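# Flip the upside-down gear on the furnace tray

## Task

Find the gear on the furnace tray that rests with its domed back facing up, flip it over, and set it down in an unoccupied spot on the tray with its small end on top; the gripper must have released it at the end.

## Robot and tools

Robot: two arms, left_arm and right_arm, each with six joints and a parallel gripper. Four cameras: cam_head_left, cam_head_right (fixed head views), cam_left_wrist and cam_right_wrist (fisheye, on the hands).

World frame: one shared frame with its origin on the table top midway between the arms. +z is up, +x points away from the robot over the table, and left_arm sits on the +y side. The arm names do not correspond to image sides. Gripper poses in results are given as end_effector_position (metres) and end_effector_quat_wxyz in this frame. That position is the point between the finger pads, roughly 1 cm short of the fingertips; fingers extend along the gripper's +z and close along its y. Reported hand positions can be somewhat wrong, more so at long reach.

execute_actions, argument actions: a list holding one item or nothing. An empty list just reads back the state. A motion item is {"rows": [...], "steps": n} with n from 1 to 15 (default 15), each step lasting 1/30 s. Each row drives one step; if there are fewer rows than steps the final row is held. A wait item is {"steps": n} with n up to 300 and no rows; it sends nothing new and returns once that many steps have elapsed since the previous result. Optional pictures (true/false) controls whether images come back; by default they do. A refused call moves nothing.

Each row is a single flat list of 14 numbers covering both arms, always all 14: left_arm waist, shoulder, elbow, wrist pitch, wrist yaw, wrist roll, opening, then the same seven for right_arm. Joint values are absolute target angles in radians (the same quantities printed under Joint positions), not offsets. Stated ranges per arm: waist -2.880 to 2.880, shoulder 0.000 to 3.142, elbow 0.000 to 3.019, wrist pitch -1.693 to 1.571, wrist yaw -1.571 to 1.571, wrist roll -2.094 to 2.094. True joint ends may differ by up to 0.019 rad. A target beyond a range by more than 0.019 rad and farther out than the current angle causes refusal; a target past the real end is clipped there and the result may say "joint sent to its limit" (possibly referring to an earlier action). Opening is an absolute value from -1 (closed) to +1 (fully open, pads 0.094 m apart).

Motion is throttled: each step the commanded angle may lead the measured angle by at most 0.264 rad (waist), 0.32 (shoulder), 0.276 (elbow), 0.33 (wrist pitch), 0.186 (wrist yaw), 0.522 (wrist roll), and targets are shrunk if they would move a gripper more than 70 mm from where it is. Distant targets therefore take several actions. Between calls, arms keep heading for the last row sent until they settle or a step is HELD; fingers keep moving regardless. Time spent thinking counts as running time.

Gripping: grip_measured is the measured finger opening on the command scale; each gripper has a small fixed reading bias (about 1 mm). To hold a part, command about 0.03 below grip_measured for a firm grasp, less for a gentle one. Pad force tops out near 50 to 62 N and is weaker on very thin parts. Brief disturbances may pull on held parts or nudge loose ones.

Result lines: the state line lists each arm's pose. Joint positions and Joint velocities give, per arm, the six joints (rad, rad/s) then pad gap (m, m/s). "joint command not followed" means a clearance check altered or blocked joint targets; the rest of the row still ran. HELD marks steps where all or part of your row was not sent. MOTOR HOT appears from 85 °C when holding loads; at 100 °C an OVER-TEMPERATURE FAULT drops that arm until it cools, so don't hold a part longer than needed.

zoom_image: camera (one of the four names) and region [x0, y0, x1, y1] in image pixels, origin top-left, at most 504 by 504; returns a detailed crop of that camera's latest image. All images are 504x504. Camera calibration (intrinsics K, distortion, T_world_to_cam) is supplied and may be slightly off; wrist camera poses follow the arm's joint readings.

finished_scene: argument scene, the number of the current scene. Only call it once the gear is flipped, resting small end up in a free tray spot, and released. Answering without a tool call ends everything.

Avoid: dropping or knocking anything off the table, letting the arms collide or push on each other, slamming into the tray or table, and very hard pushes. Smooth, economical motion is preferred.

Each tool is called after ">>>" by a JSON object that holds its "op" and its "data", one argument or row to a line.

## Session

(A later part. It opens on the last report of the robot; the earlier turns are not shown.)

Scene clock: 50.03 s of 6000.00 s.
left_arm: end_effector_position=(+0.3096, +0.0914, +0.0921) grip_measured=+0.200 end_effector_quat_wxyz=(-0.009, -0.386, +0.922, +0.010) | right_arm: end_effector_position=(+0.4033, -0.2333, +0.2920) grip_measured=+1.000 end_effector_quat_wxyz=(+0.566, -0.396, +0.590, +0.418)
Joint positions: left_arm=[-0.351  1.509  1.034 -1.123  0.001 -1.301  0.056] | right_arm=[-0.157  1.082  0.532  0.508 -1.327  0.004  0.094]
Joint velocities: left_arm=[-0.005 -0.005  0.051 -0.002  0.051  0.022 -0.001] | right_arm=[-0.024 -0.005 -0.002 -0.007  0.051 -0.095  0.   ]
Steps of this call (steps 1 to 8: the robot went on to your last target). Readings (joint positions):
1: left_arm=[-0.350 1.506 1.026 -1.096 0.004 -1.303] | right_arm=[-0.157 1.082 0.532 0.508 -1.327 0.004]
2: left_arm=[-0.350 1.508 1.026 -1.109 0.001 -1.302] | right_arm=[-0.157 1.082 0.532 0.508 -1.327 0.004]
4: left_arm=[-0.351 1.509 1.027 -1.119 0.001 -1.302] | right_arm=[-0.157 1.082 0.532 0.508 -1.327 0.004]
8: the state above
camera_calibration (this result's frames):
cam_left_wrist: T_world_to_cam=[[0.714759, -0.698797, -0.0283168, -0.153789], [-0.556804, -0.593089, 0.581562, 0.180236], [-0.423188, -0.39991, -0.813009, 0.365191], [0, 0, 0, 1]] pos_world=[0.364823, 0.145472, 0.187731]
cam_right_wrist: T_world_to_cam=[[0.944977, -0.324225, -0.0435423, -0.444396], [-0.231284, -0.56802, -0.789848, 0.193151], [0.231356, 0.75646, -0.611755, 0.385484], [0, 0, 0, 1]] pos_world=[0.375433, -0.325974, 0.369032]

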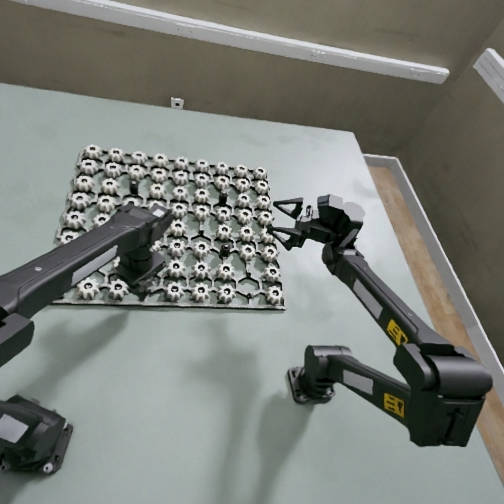

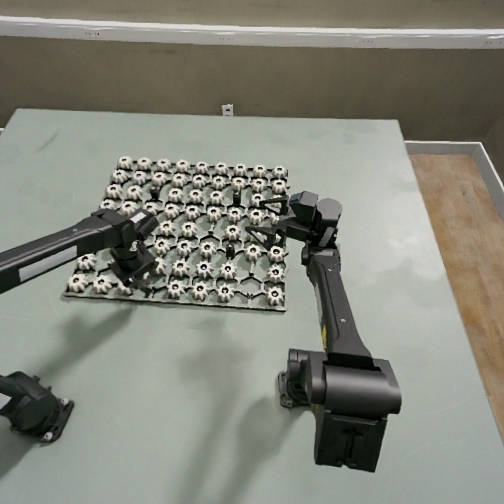

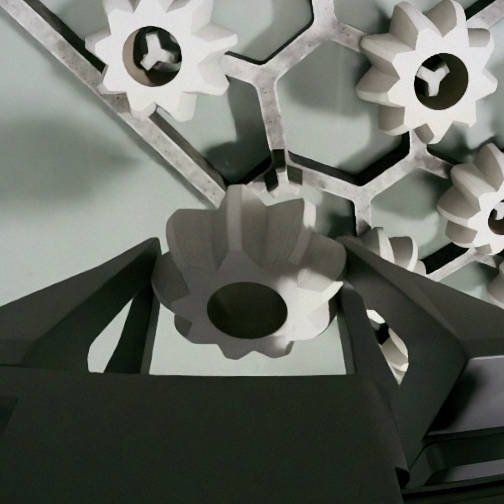

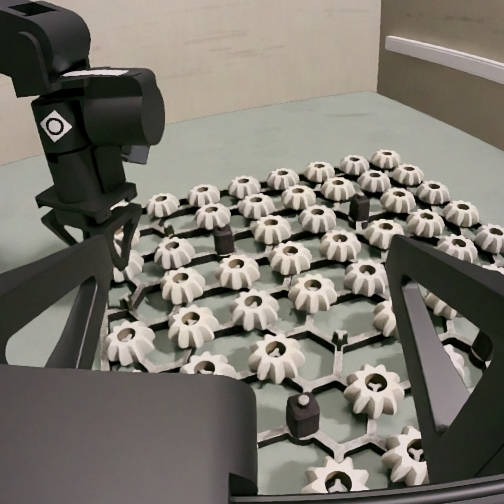

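>>> {"op": "execute_actions", "data": {
  "actions": [
    {"rows":[[-0.372,1.52,1.06,-1.1,0,-1.32,0.15,-0.15,1.07,0.55,0.5,-1.33,0.01,1],[-0.377,1.527,1.055,-1.085,0,-1.32,0.15,-0.15,1.07,0.55,0.5,-1.33,0.01,1],[-0.381,1.534,1.05,-1.07,0,-1.32,0.15,-0.15,1.07,0.55,0.5,-1.33,0.01,1],[-0.383,1.541,1.046,-1.058,0,-1.32,0.15,-0.15,1.07,0.55,0.5,-1.33,0.01,1],[-0.383,1.548,1.042,-1.046,0,-1.32,0.15,-0.15,1.07,0.55,0.5,-1.33,0.01,1],[-0.383,1.554,1.039,-1.037,0,-1.32,0.15,-0.15,1.07,0.55,0.5,-1.33,0.01,1],[-0.383,1.558,1.037,-1.031,0,-1.32,0.15,-0.15,1.07,0.55,0.5,-1.33,0.01,1]],"steps":15}
  ]
}}

Scene clock: 53.20 s of 6000.00 s.
left_arm: end_effector_position=(+0.3176, +0.0777, +0.0682) grip_measured=+0.200 end_effector_quat_wxyz=(-0.003, -0.381, +0.925, +0.002) | right_arm: end_effector_position=(+0.4033, -0.2333, +0.2920) grip_measured=+1.000 end_effector_quat_wxyz=(+0.566, -0.396, +0.590, +0.418)
Joint positions: left_arm=[-0.37   1.562  1.025 -1.04   0.001 -1.309  0.056] | right_arm=[-0.157  1.082  0.532  0.508 -1.327  0.004  0.094]
Joint velocities: left_arm=[ 0.005 -0.015  0.012 -0.002  0.007 -0.066  0.001] | right_arm=[-0.005  0.005 -0.002 -0.017  0.007 -0.051  0.   ]
Steps of this call (steps 1 to 30: the robot went on to your last target; steps 31 to 80: nothing new was sent; steps 81 to 95: all 15 steps of this action). Readings (joint positions):
81: left_arm=[-0.351 1.509 1.040 -1.121 0.001 -1.302] | right_arm=[-0.157 1.082 0.532 0.508 -1.327 0.004]
82: left_arm=[-0.352 1.510 1.040 -1.115 0.001 -1.304] | right_arm=[-0.157 1.082 0.532 0.508 -1.327 0.004]
84: left_arm=[-0.356 1.516 1.040 -1.092 0.001 -1.306] | right_arm=[-0.157 1.082 0.532 0.508 -1.327 0.004]
88: left_arm=[-0.367 1.543 1.037 -1.048 0.001 -1.308] | right_arm=[-0.157 1.082 0.532 0.508 -1.327 0.004]
95: the state above
camera_calibration (this result's frames):
cam_left_wrist: T_world_to_cam=[[0.707311, -0.706847, -0.00883597, -0.168052], [-0.573514, -0.581108, 0.577403, 0.19515], [-0.413271, -0.403336, -0.816411, 0.341032], [0, 0, 0, 1]] pos_world=[0.371724, 0.132166, 0.164257]
cam_right_wrist: T_world_to_cam=[[0.944977, -0.324225, -0.0435423, -0.444396], [-0.231284, -0.56802, -0.789848, 0.193151], [0.231356, 0.75646, -0.611755, 0.385484], [0, 0, 0, 1]] pos_world=[0.375433, -0.325974, 0.369032]

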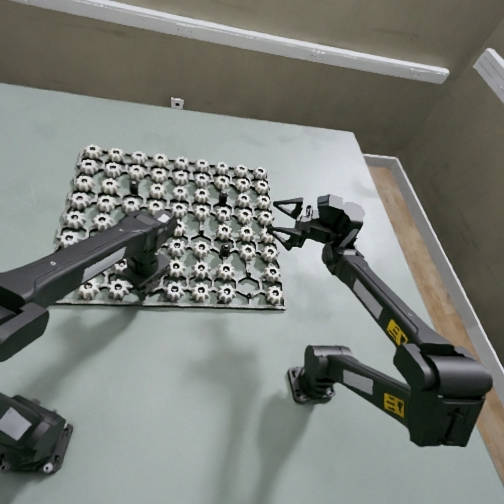

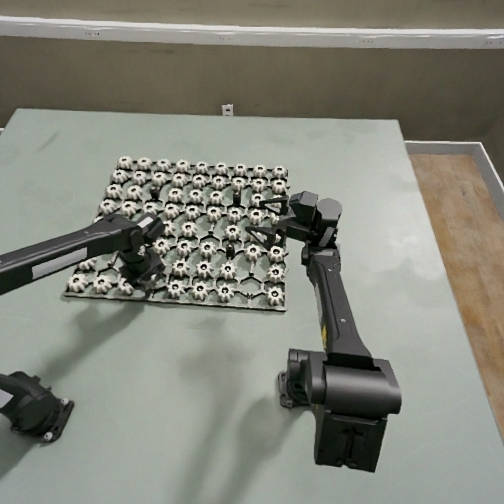

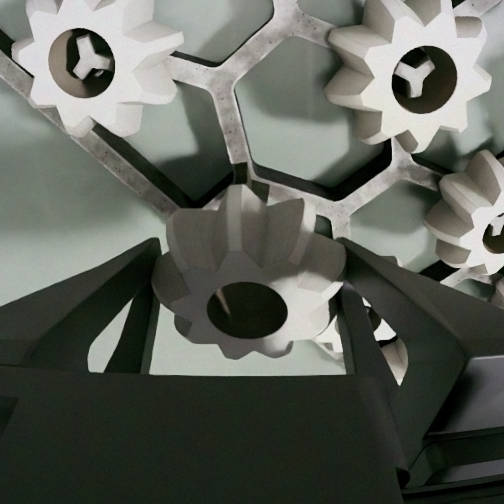

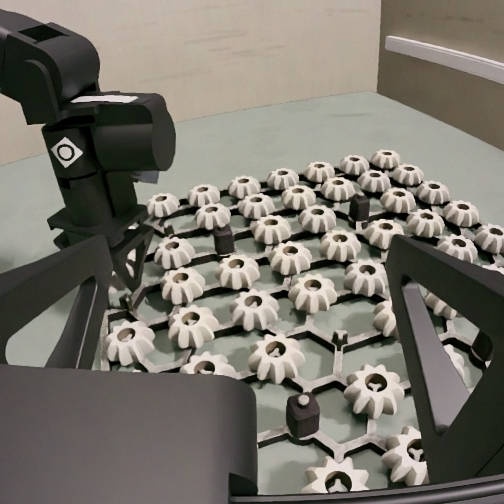

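>>> {"op": "execute_actions", "data": {
  "actions": [
    {"rows":[[-0.352,1.562,1.033,-1.025,0,-1.32,0.15,-0.15,1.07,0.55,0.5,-1.33,0.01,1],[-0.352,1.566,1.028,-1.018,0,-1.32,0.15,-0.15,1.07,0.55,0.5,-1.33,0.01,1],[-0.352,1.57,1.023,-1.01,0,-1.32,0.15,-0.15,1.07,0.55,0.5,-1.33,0.01,1],[-0.352,1.574,1.018,-1.0,0,-1.32,0.15,-0.15,1.07,0.55,0.5,-1.33,0.01,1],[-0.352,1.578,1.013,-0.99,0,-1.32,0.15,-0.15,1.07,0.55,0.5,-1.33,0.01,1],[-0.352,1.581,1.009,-0.98,0,-1.32,0.15,-0.15,1.07,0.55,0.5,-1.33,0.01,1],[-0.352,1.583,1.006,-0.972,0,-1.32,0.15,-0.15,1.07,0.55,0.5,-1.33,0.01,1]],"steps":15}
  ]
}}

>>> {"op": "zoom_image", "data": {
  "camera": "cam_head_right",
  "region": [100, 250, 200, 320]
}}

>>> {"op": "zoom_image", "data": {
  "camera": "cam_right_wrist",
  "region": [60, 210, 220, 370]
}}

Scene clock: 61.80 s of 6000.00 s.
left_arm: end_effector_position=(+0.3176, +0.0784, +0.0506) grip_measured=+0.200 end_effector_quat_wxyz=(-0.000, -0.382, +0.924, -0.001) | right_arm: end_effector_position=(+0.4033, -0.2333, +0.2920) grip_measured=+1.000 end_effector_quat_wxyz=(+0.566, -0.396, +0.590, +0.418)
Joint positions: left_arm=[-0.369  1.583  0.996 -0.982  0.001 -1.31   0.056] | right_arm=[-0.157  1.082  0.532  0.508 -1.327  0.004  0.094]
Joint velocities: left_arm=[ 0.005 -0.005 -0.002 -0.007  0.022  0.066 -0.001] | right_arm=[ 0.005 -0.015 -0.002 -0.007 -0.007  0.037  0.   ]
Steps of this call (steps 1 to 15: the robot went on to your last target; steps 16 to 90: nothing new was sent; then 5.10 s passed at rest; steps 91 to 105: all 15 steps of this action). Readings (joint positions):
91: left_arm=[-0.370 1.562 1.025 -1.038 0.001 -1.310] | right_arm=[-0.157 1.082 0.532 0.508 -1.327 0.004]
92: left_arm=[-0.370 1.562 1.024 -1.036 0.001 -1.310] | right_arm=[-0.157 1.082 0.532 0.508 -1.327 0.004]
94: left_arm=[-0.369 1.562 1.020 -1.023 0.001 -1.310] | right_arm=[-0.157 1.082 0.532 0.508 -1.327 0.004]
98: left_arm=[-0.369 1.570 1.005 -0.991 0.001 -1.310] | right_arm=[-0.157 1.082 0.532 0.508 -1.327 0.004]
105: the state above
camera_calibration (this result's frames):
cam_left_wrist: T_world_to_cam=[[0.708692, -0.705516, -0.00145787, -0.16861], [-0.576209, -0.579993, 0.57584, 0.206579], [-0.40711, -0.407253, -0.817561, 0.325371], [0, 0, 0, 1]] pos_world=[0.370987, 0.133366, 0.146809]
cam_right_wrist: T_world_to_cam=[[0.944977, -0.324225, -0.0435423, -0.444396], [-0.231284, -0.56802, -0.789848, 0.193151], [0.231356, 0.75646, -0.611755, 0.385484], [0, 0, 0, 1]] pos_world=[0.375433, -0.325974, 0.369032]

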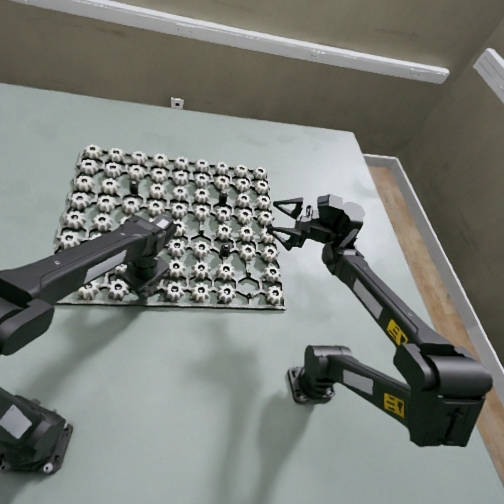

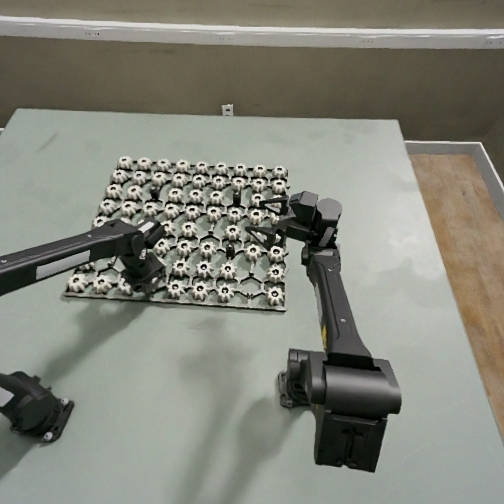

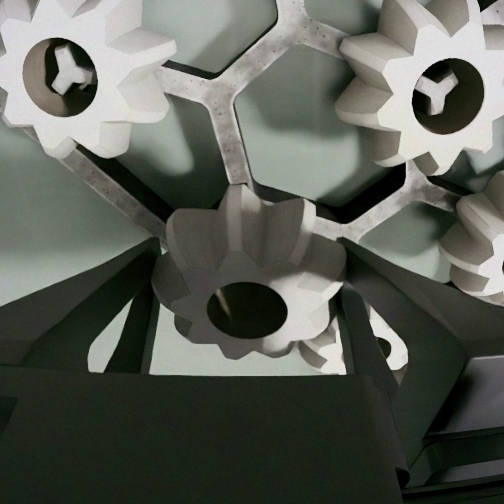

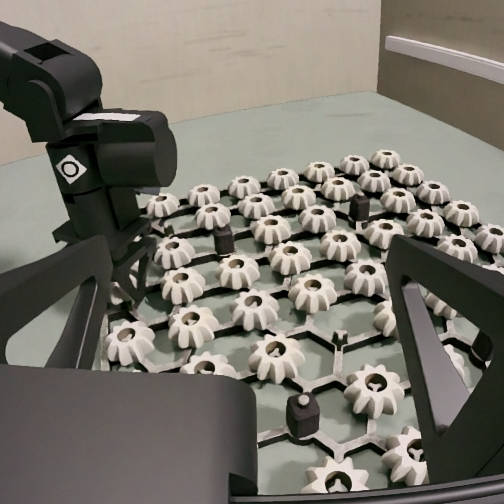

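Region (100, 250, 200, 320) of cam_head_right's 504x504 image, scaled by 5.040, with more detail than that image has; it fills the top 353 rows of this view, and the rest is white.

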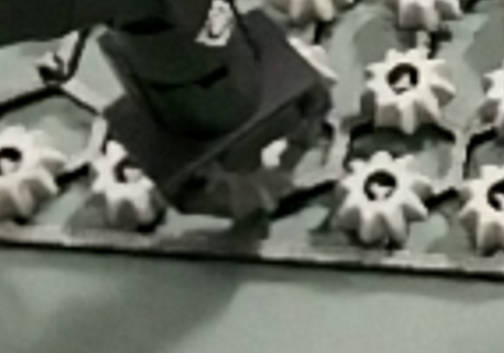

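Region (60, 210, 220, 370) of cam_right_wrist's 504x504 image, scaled by 3.150, with more detail than that image has.

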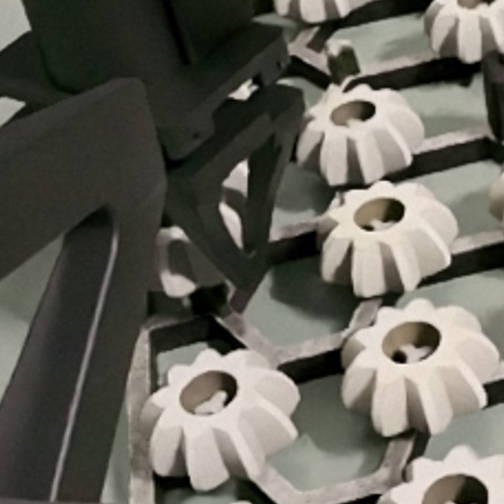

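>>> {"op": "execute_actions", "data": {
  "actions": [
    {"rows":[[-0.36,1.587,1.004,-0.97,0,-1.32,0.15,-0.15,1.07,0.55,0.5,-1.33,0.01,1],[-0.36,1.59,1.002,-0.967,0,-1.32,0.15,-0.15,1.07,0.55,0.5,-1.33,0.01,1],[-0.36,1.593,1.0,-0.963,0,-1.32,0.15,-0.15,1.07,0.55,0.5,-1.33,0.01,1],[-0.36,1.596,0.998,-0.959,0,-1.32,0.15,-0.15,1.07,0.55,0.5,-1.33,0.01,1],[-0.36,1.599,0.996,-0.954,0,-1.32,0.15,-0.15,1.07,0.55,0.5,-1.33,0.01,1],[-0.36,1.602,0.994,-0.949,0,-1.32,0.15,-0.15,1.07,0.55,0.5,-1.33,0.01,1],[-0.36,1.604,0.992,-0.944,0,-1.32,0.15,-0.15,1.07,0.55,0.5,-1.33,0.01,1],[-0.36,1.606,0.99,-0.939,0,-1.32,0.15,-0.15,1.07,0.55,0.5,-1.33,0.01,1],[-0.36,1.608,0.988,-0.934,0,-1.32,0.15,-0.15,1.07,0.55,0.5,-1.33,0.01,1],[-0.36,1.609,0.987,-0.929,0,-1.32,0.15,-0.15,1.07,0.55,0.5,-1.33,0.01,1]],"steps":15}
  ]
}}

Scene clock: 63.50 s of 6000.00 s.
left_arm: end_effector_position=(+0.3176, +0.0786, +0.0356) grip_measured=+0.200 end_effector_quat_wxyz=(+0.000, -0.382, +0.924, -0.000) | right_arm: end_effector_position=(+0.4033, -0.2333, +0.2920) grip_measured=+1.000 end_effector_quat_wxyz=(+0.566, -0.396, +0.590, +0.418)
Joint positions: left_arm=[-0.369  1.607  0.978 -0.94   0.    -1.31   0.056] | right_arm=[-0.157  1.082  0.532  0.508 -1.327  0.004  0.094]
Joint velocities: left_arm=[ 0.005  0.005 -0.017  0.002  0.022 -0.066 -0.001] | right_arm=[ 0.015 -0.015  0.007 -0.012 -0.007  0.022  0.   ]
Steps of this call (steps 1 to 15: the robot went on to your last target; steps 16 to 36: nothing new was sent; steps 37 to 51: all 15 steps of this action). Readings (joint positions):
37: left_arm=[-0.369 1.583 0.996 -0.981 0.001 -1.310] | right_arm=[-0.157 1.082 0.532 0.508 -1.327 0.004]
38: left_arm=[-0.369 1.583 0.996 -0.980 0.001 -1.310] | right_arm=[-0.157 1.082 0.532 0.508 -1.327 0.004]
40: left_arm=[-0.369 1.585 0.996 -0.975 0.001 -1.310] | right_arm=[-0.157 1.082 0.532 0.508 -1.327 0.004]
44: left_arm=[-0.369 1.592 0.990 -0.957 0.001 -1.310] | right_arm=[-0.157 1.082 0.532 0.508 -1.327 0.004]
51: the state above
camera_calibration (this result's frames):
cam_left_wrist: T_world_to_cam=[[0.708694, -0.705515, -0.00137957, -0.168571], [-0.576729, -0.580452, 0.574855, 0.215609], [-0.40637, -0.406601, -0.818254, 0.312949], [0, 0, 0, 1]] pos_world=[0.370986, 0.133467, 0.131895]
cam_right_wrist: T_world_to_cam=[[0.944977, -0.324225, -0.0435423, -0.444396], [-0.231284, -0.56802, -0.789848, 0.193151], [0.231356, 0.75646, -0.611755, 0.385484], [0, 0, 0, 1]] pos_world=[0.375433, -0.325974, 0.369032]

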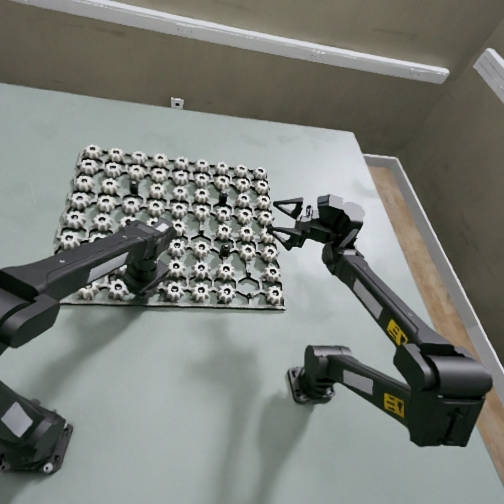

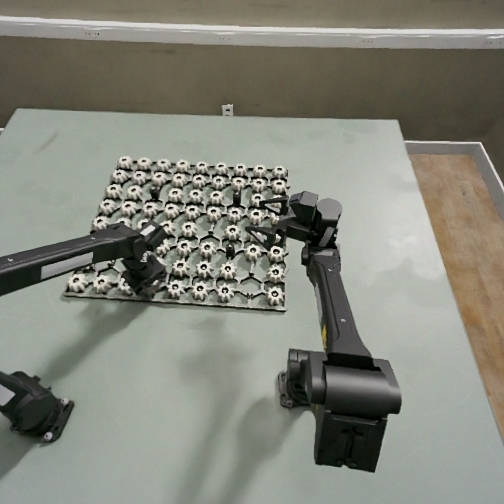

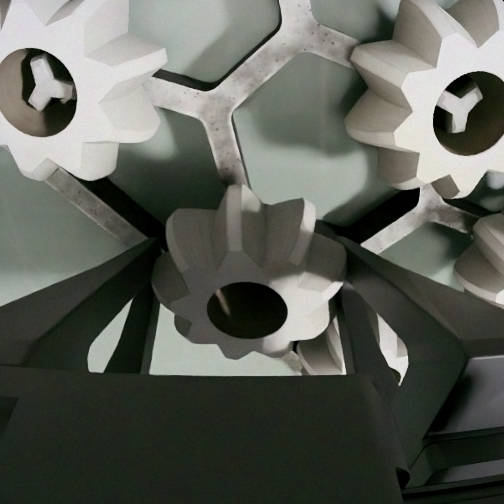

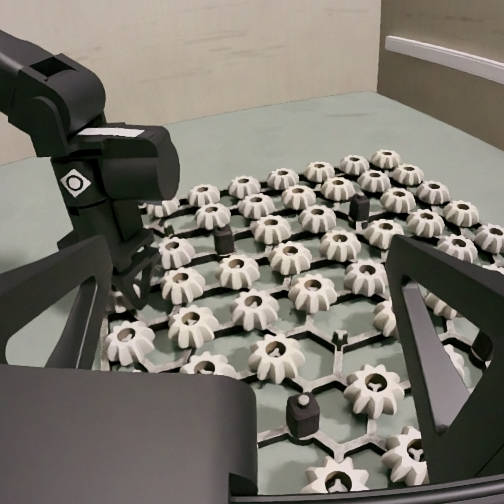

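Continue 10 mm further.

>>> {"op": "execute_actions", "data": {
  "actions": [
    {"rows":[[-0.36,1.612,0.985,-0.927,0,-1.32,0.15,-0.15,1.07,0.55,0.5,-1.33,0.01,1],[-0.36,1.615,0.983,-0.924,0,-1.32,0.15,-0.15,1.07,0.55,0.5,-1.33,0.01,1],[-0.36,1.618,0.981,-0.92,0,-1.32,0.15,-0.15,1.07,0.55,0.5,-1.33,0.01,1],[-0.36,1.621,0.979,-0.916,0,-1.32,0.15,-0.15,1.07,0.55,0.5,-1.33,0.01,1],[-0.36,1.624,0.977,-0.911,0,-1.32,0.15,-0.15,1.07,0.55,0.5,-1.33,0.01,1],[-0.36,1.626,0.975,-0.906,0,-1.32,0.15,-0.15,1.07,0.55,0.5,-1.33,0.01,1],[-0.36,1.628,0.974,-0.9,0,-1.32,0.15,-0.15,1.07,0.55,0.5,-1.33,0.01,1]],"steps":14}
  ]
}}

Scene clock: 64.80 s of 6000.00 s.
left_arm: end_effector_position=(+0.3184, +0.0790, +0.0262) grip_measured=+0.200 end_effector_quat_wxyz=(+0.003, -0.382, +0.924, +0.000) | right_arm: end_effector_position=(+0.4033, -0.2333, +0.2920) grip_measured=+1.000 end_effector_quat_wxyz=(+0.566, -0.396, +0.590, +0.418)
Joint positions: left_arm=[-0.369  1.623  0.967 -0.912 -0.004 -1.31   0.056] | right_arm=[-0.157  1.082  0.532  0.508 -1.327  0.004  0.094]
Joint velocities: left_arm=[-0.015 -0.015 -0.002 -0.002 -0.037 -0.066  0.001] | right_arm=[-0.005 -0.024 -0.002 -0.017 -0.022 -0.037  0.   ]
Steps of this call (steps 1 to 15: the robot went on to your last target; steps 16 to 25: nothing new was sent; steps 26 to 39: all 14 steps of this action). Readings (joint positions):
26: left_arm=[-0.369 1.608 0.978 -0.938 0.000 -1.310] | right_arm=[-0.157 1.082 0.532 0.508 -1.327 0.004]
27: left_arm=[-0.369 1.608 0.978 -0.938 0.000 -1.310] | right_arm=[-0.157 1.082 0.532 0.508 -1.327 0.004]
29: left_arm=[-0.369 1.609 0.976 -0.933 -0.001 -1.310] | right_arm=[-0.157 1.082 0.532 0.508 -1.327 0.004]
33: left_arm=[-0.369 1.615 0.970 -0.918 -0.003 -1.310] | right_arm=[-0.157 1.082 0.532 0.508 -1.327 0.004]
39: the state above
camera_calibration (this result's frames):
cam_left_wrist: T_world_to_cam=[[0.708704, -0.705506, -0.000600459, -0.168863], [-0.578877, -0.581987, 0.571133, 0.222582], [-0.403287, -0.404416, -0.820858, 0.304636], [0, 0, 0, 1]] pos_world=[0.371378, 0.133605, 0.122837]
cam_right_wrist: T_world_to_cam=[[0.944977, -0.324225, -0.0435423, -0.444396], [-0.231284, -0.56802, -0.789848, 0.193151], [0.231356, 0.75646, -0.611755, 0.385484], [0, 0, 0, 1]] pos_world=[0.375433, -0.325974, 0.369032]

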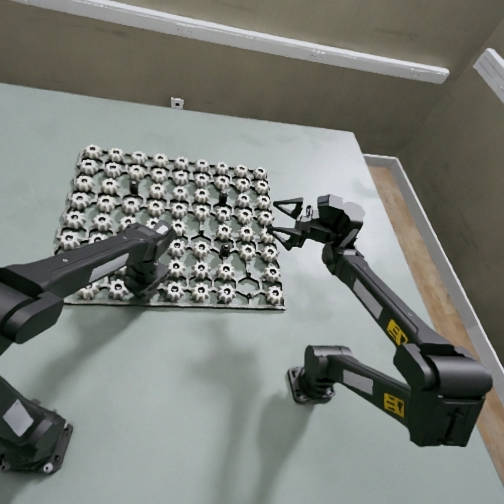

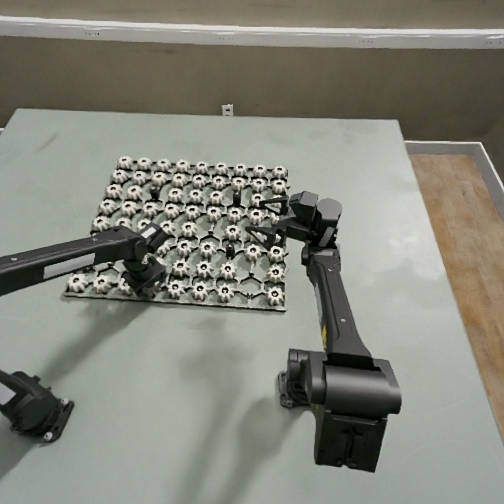

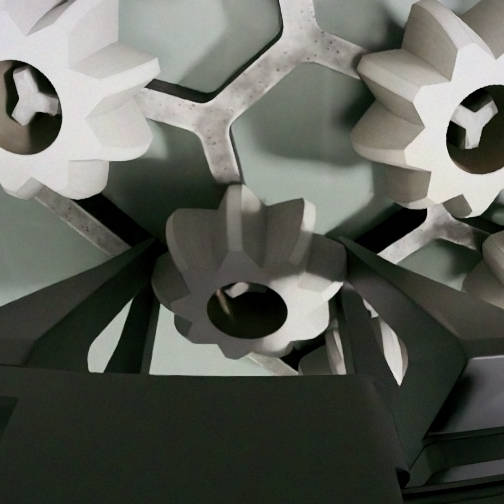

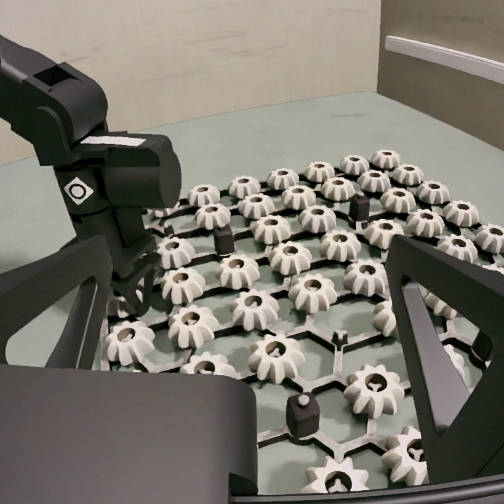

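>>> {"op": "execute_actions", "data": {
  "actions": [
    {"rows":[[-0.347,1.631,0.972,-0.899,0,-1.32,0.15,-0.15,1.07,0.55,0.5,-1.33,0.01,1],[-0.347,1.634,0.97,-0.896,0,-1.32,0.15,-0.15,1.07,0.55,0.5,-1.33,0.01,1],[-0.347,1.636,0.969,-0.891,0,-1.32,0.15,-0.15,1.07,0.55,0.5,-1.33,0.01,1]],"steps":10}
  ],
  "pictures": false
}}

>>> {"op": "execute_actions", "data": {
  "actions": [
    {"rows":[[-0.355,1.63,0.975,-0.895,0,-1.32,0.19,-0.15,1.07,0.55,0.5,-1.33,0.01,1],[-0.355,1.63,0.975,-0.895,0,-1.32,0.22,-0.15,1.07,0.55,0.5,-1.33,0.01,1],[-0.355,1.63,0.975,-0.895,0,-1.32,0.28,-0.15,1.07,0.55,0.5,-1.33,0.01,1],[-0.355,1.63,0.975,-0.895,0,-1.32,0.36,-0.15,1.07,0.55,0.5,-1.33,0.01,1],[-0.355,1.62,1.0,-0.9,0,-1.32,0.45,-0.15,1.07,0.55,0.5,-1.33,0.01,1],[-0.355,1.61,1.02,-0.91,0,-1.32,0.45,-0.15,1.07,0.55,0.5,-1.33,0.01,1],[-0.355,1.6,1.03,-0.925,0,-1.32,0.45,-0.15,1.07,0.55,0.5,-1.33,0.01,1],[-0.355,1.59,1.04,-0.94,0,-1.32,0.45,-0.15,1.07,0.55,0.5,-1.33,0.01,1],[-0.355,1.58,1.05,-0.96,0,-1.32,0.45,-0.15,1.07,0.55,0.5,-1.33,0.01,1],[-0.355,1.57,1.06,-0.98,0,-1.32,0.45,-0.15,1.07,0.55,0.5,-1.33,0.01,1],[-0.355,1.56,1.07,-1.0,0,-1.32,0.45,-0.15,1.07,0.55,0.5,-1.33,0.01,1],[-0.355,1.55,1.08,-1.02,0,-1.32,0.45,-0.15,1.07,0.55,0.5,-1.33,0.01,1],[-0.355,1.54,1.09,-1.04,0,-1.32,0.45,-0.15,1.07,0.55,0.5,-1.33,0.01,1],[-0.355,1.53,1.10,-1.06,0,-1.32,0.45,-0.15,1.07,0.55,0.5,-1.33,0.01,1],[-0.355,1.52,1.11,-1.08,0,-1.32,0.45,-0.15,1.07,0.55,0.5,-1.33,0.01,1]],"steps":15}
  ],
  "pictures": false
}}

>>> {"op": "execute_actions", "data": {
  "actions": [
    {"steps":6}
  ]
}}

Scene clock: 66.73 s of 6000.00 s.
left_arm: end_effector_position=(+0.3192, +0.0808, +0.0230) grip_measured=+0.200 end_effector_quat_wxyz=(+0.002, -0.384, +0.923, -0.001) | right_arm: end_effector_position=(+0.4033, -0.2333, +0.2920) grip_measured=+1.000 end_effector_quat_wxyz=(+0.566, -0.396, +0.590, +0.418)
Joint positions: left_arm=[-0.363  1.628  0.963 -0.902 -0.002 -1.31   0.056] | right_arm=[-0.157  1.082  0.532  0.508 -1.327  0.004  0.094]
Joint velocities: left_arm=[ 0.005  0.005 -0.002 -0.007 -0.066  0.007 -0.   ] | right_arm=[-0.005  0.005  0.002 -0.012  0.007 -0.022  0.   ]
Steps of this call (steps 1 to 15: the robot went on to your last target; steps 16 to 48: nothing new was sent; steps 49 to 58: all 10 steps of this action). Readings (joint positions):
49: left_arm=[-0.368 1.623 0.967 -0.912 -0.004 -1.310] | right_arm=[-0.157 1.082 0.532 0.508 -1.327 0.004]
50: left_arm=[-0.367 1.623 0.967 -0.910 -0.004 -1.310] | right_arm=[-0.157 1.082 0.532 0.508 -1.327 0.004]
52: left_arm=[-0.365 1.625 0.965 -0.906 -0.003 -1.310] | right_arm=[-0.157 1.082 0.532 0.508 -1.327 0.004]
56: left_arm=[-0.363 1.628 0.963 -0.902 -0.002 -1.310] | right_arm=[-0.157 1.082 0.532 0.508 -1.327 0.004]
58: the state above

Scene clock: 67.23 s of 6000.00 s.
left_arm: end_effector_position=(+0.3234, +0.0784, +0.0659) grip_measured=+0.448 end_effector_quat_wxyz=(-0.001, -0.384, +0.923, +0.003) | right_arm: end_effector_position=(+0.4033, -0.2333, +0.2920) grip_measured=+1.000 end_effector_quat_wxyz=(+0.566, -0.396, +0.590, +0.418)
Joint positions: left_arm=[-0.363  1.576  1.034 -1.035 -0.002 -1.31   0.068] | right_arm=[-0.157  1.082  0.532  0.508 -1.327  0.004  0.094]
Joint velocities: left_arm=[-0.005 -0.396  0.344 -0.564 -0.007 -0.066 -0.   ] | right_arm=[-0.015  0.005  0.017  0.012 -0.022 -0.022  0.   ]
Steps of this call (steps 1 to 15: all 15 steps of this action). Readings (joint positions):
1: left_arm=[-0.363 1.628 0.963 -0.902 -0.002 -1.310] | right_arm=[-0.157 1.082 0.532 0.508 -1.327 0.004]
2: left_arm=[-0.363 1.628 0.963 -0.902 -0.002 -1.310] | right_arm=[-0.157 1.082 0.532 0.508 -1.327 0.004]
4: left_arm=[-0.363 1.628 0.963 -0.902 -0.002 -1.310] | right_arm=[-0.157 1.082 0.532 0.508 -1.327 0.004]
8: left_arm=[-0.363 1.628 0.970 -0.914 -0.002 -1.310] | right_arm=[-0.157 1.082 0.532 0.508 -1.327 0.004]
15: the state above

Scene clock: 67.43 s of 6000.00 s.
left_arm: end_effector_position=(+0.3322, +0.0734, +0.1005) grip_measured=+0.448 end_effector_quat_wxyz=(+0.017, -0.384, +0.923, -0.020) | right_arm: end_effector_position=(+0.4033, -0.2333, +0.2920) grip_measured=+1.000 end_effector_quat_wxyz=(+0.566, -0.396, +0.590, +0.418)
Joint positions: left_arm=[-0.363  1.522  1.072 -1.069 -0.002 -1.31   0.068] | right_arm=[-0.157  1.082  0.532  0.508 -1.327  0.004  0.094]
Joint velocities: left_arm=[ 0.005 -0.063  0.022 -0.032  0.051 -0.022  0.001] | right_arm=[-0.024 -0.005 -0.012  0.007 -0.037 -0.037  0.   ]
Steps of this call (steps 1 to 6: the robot went on to your last target). Readings (joint positions):
1: left_arm=[-0.363 1.563 1.045 -1.050 -0.002 -1.310] | right_arm=[-0.157 1.082 0.532 0.508 -1.327 0.004]
2: left_arm=[-0.363 1.550 1.054 -1.059 -0.002 -1.310] | right_arm=[-0.157 1.082 0.532 0.508 -1.327 0.004]
4: left_arm=[-0.363 1.530 1.066 -1.067 -0.002 -1.310] | right_arm=[-0.157 1.082 0.532 0.508 -1.327 0.004]
6: the state above
camera_calibration (this result's frames):
cam_left_wrist: T_world_to_cam=[[0.711725, -0.700872, 0.0471899, -0.188741], [-0.598935, -0.570363, 0.562106, 0.191588], [-0.367049, -0.428328, -0.825718, 0.359093], [0, 0, 0, 1]] pos_world=[0.380885, 0.130801, 0.197724]
cam_right_wrist: T_world_to_cam=[[0.944977, -0.324225, -0.0435423, -0.444396], [-0.231284, -0.56802, -0.789848, 0.193151], [0.231356, 0.75646, -0.611755, 0.385484], [0, 0, 0, 1]] pos_world=[0.375433, -0.325974, 0.369032]

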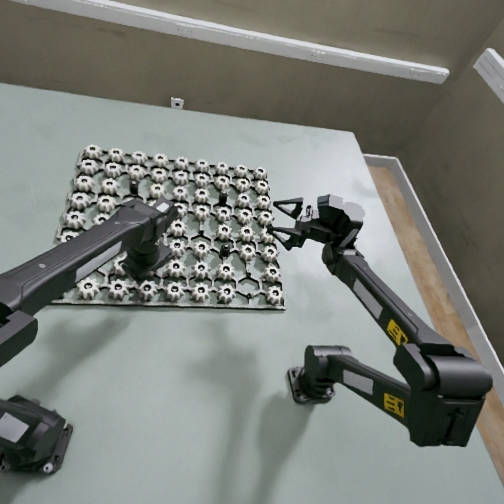

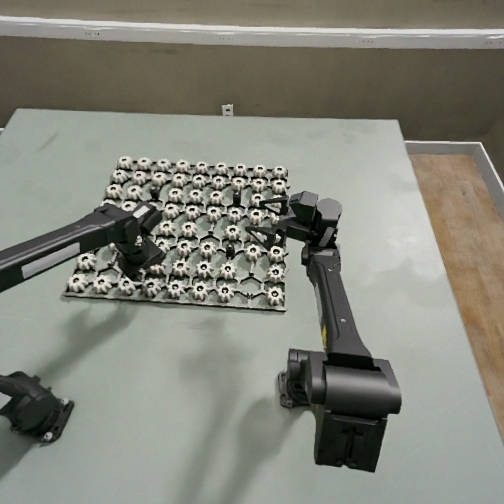

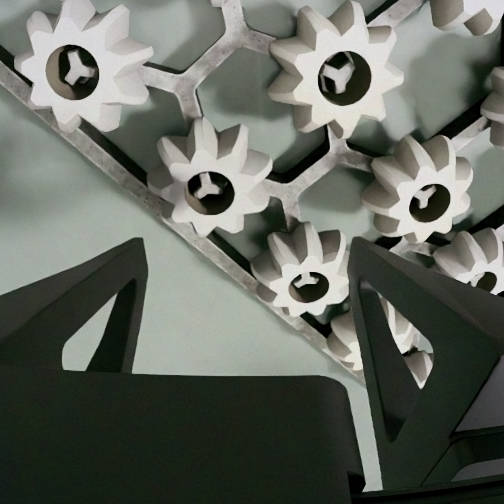

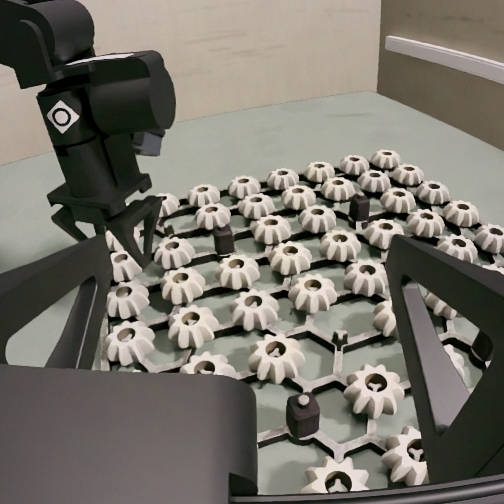

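>>> {"op": "finished_scene", "data": {
  "scene": 1
}}

The scene is finished: the task was done.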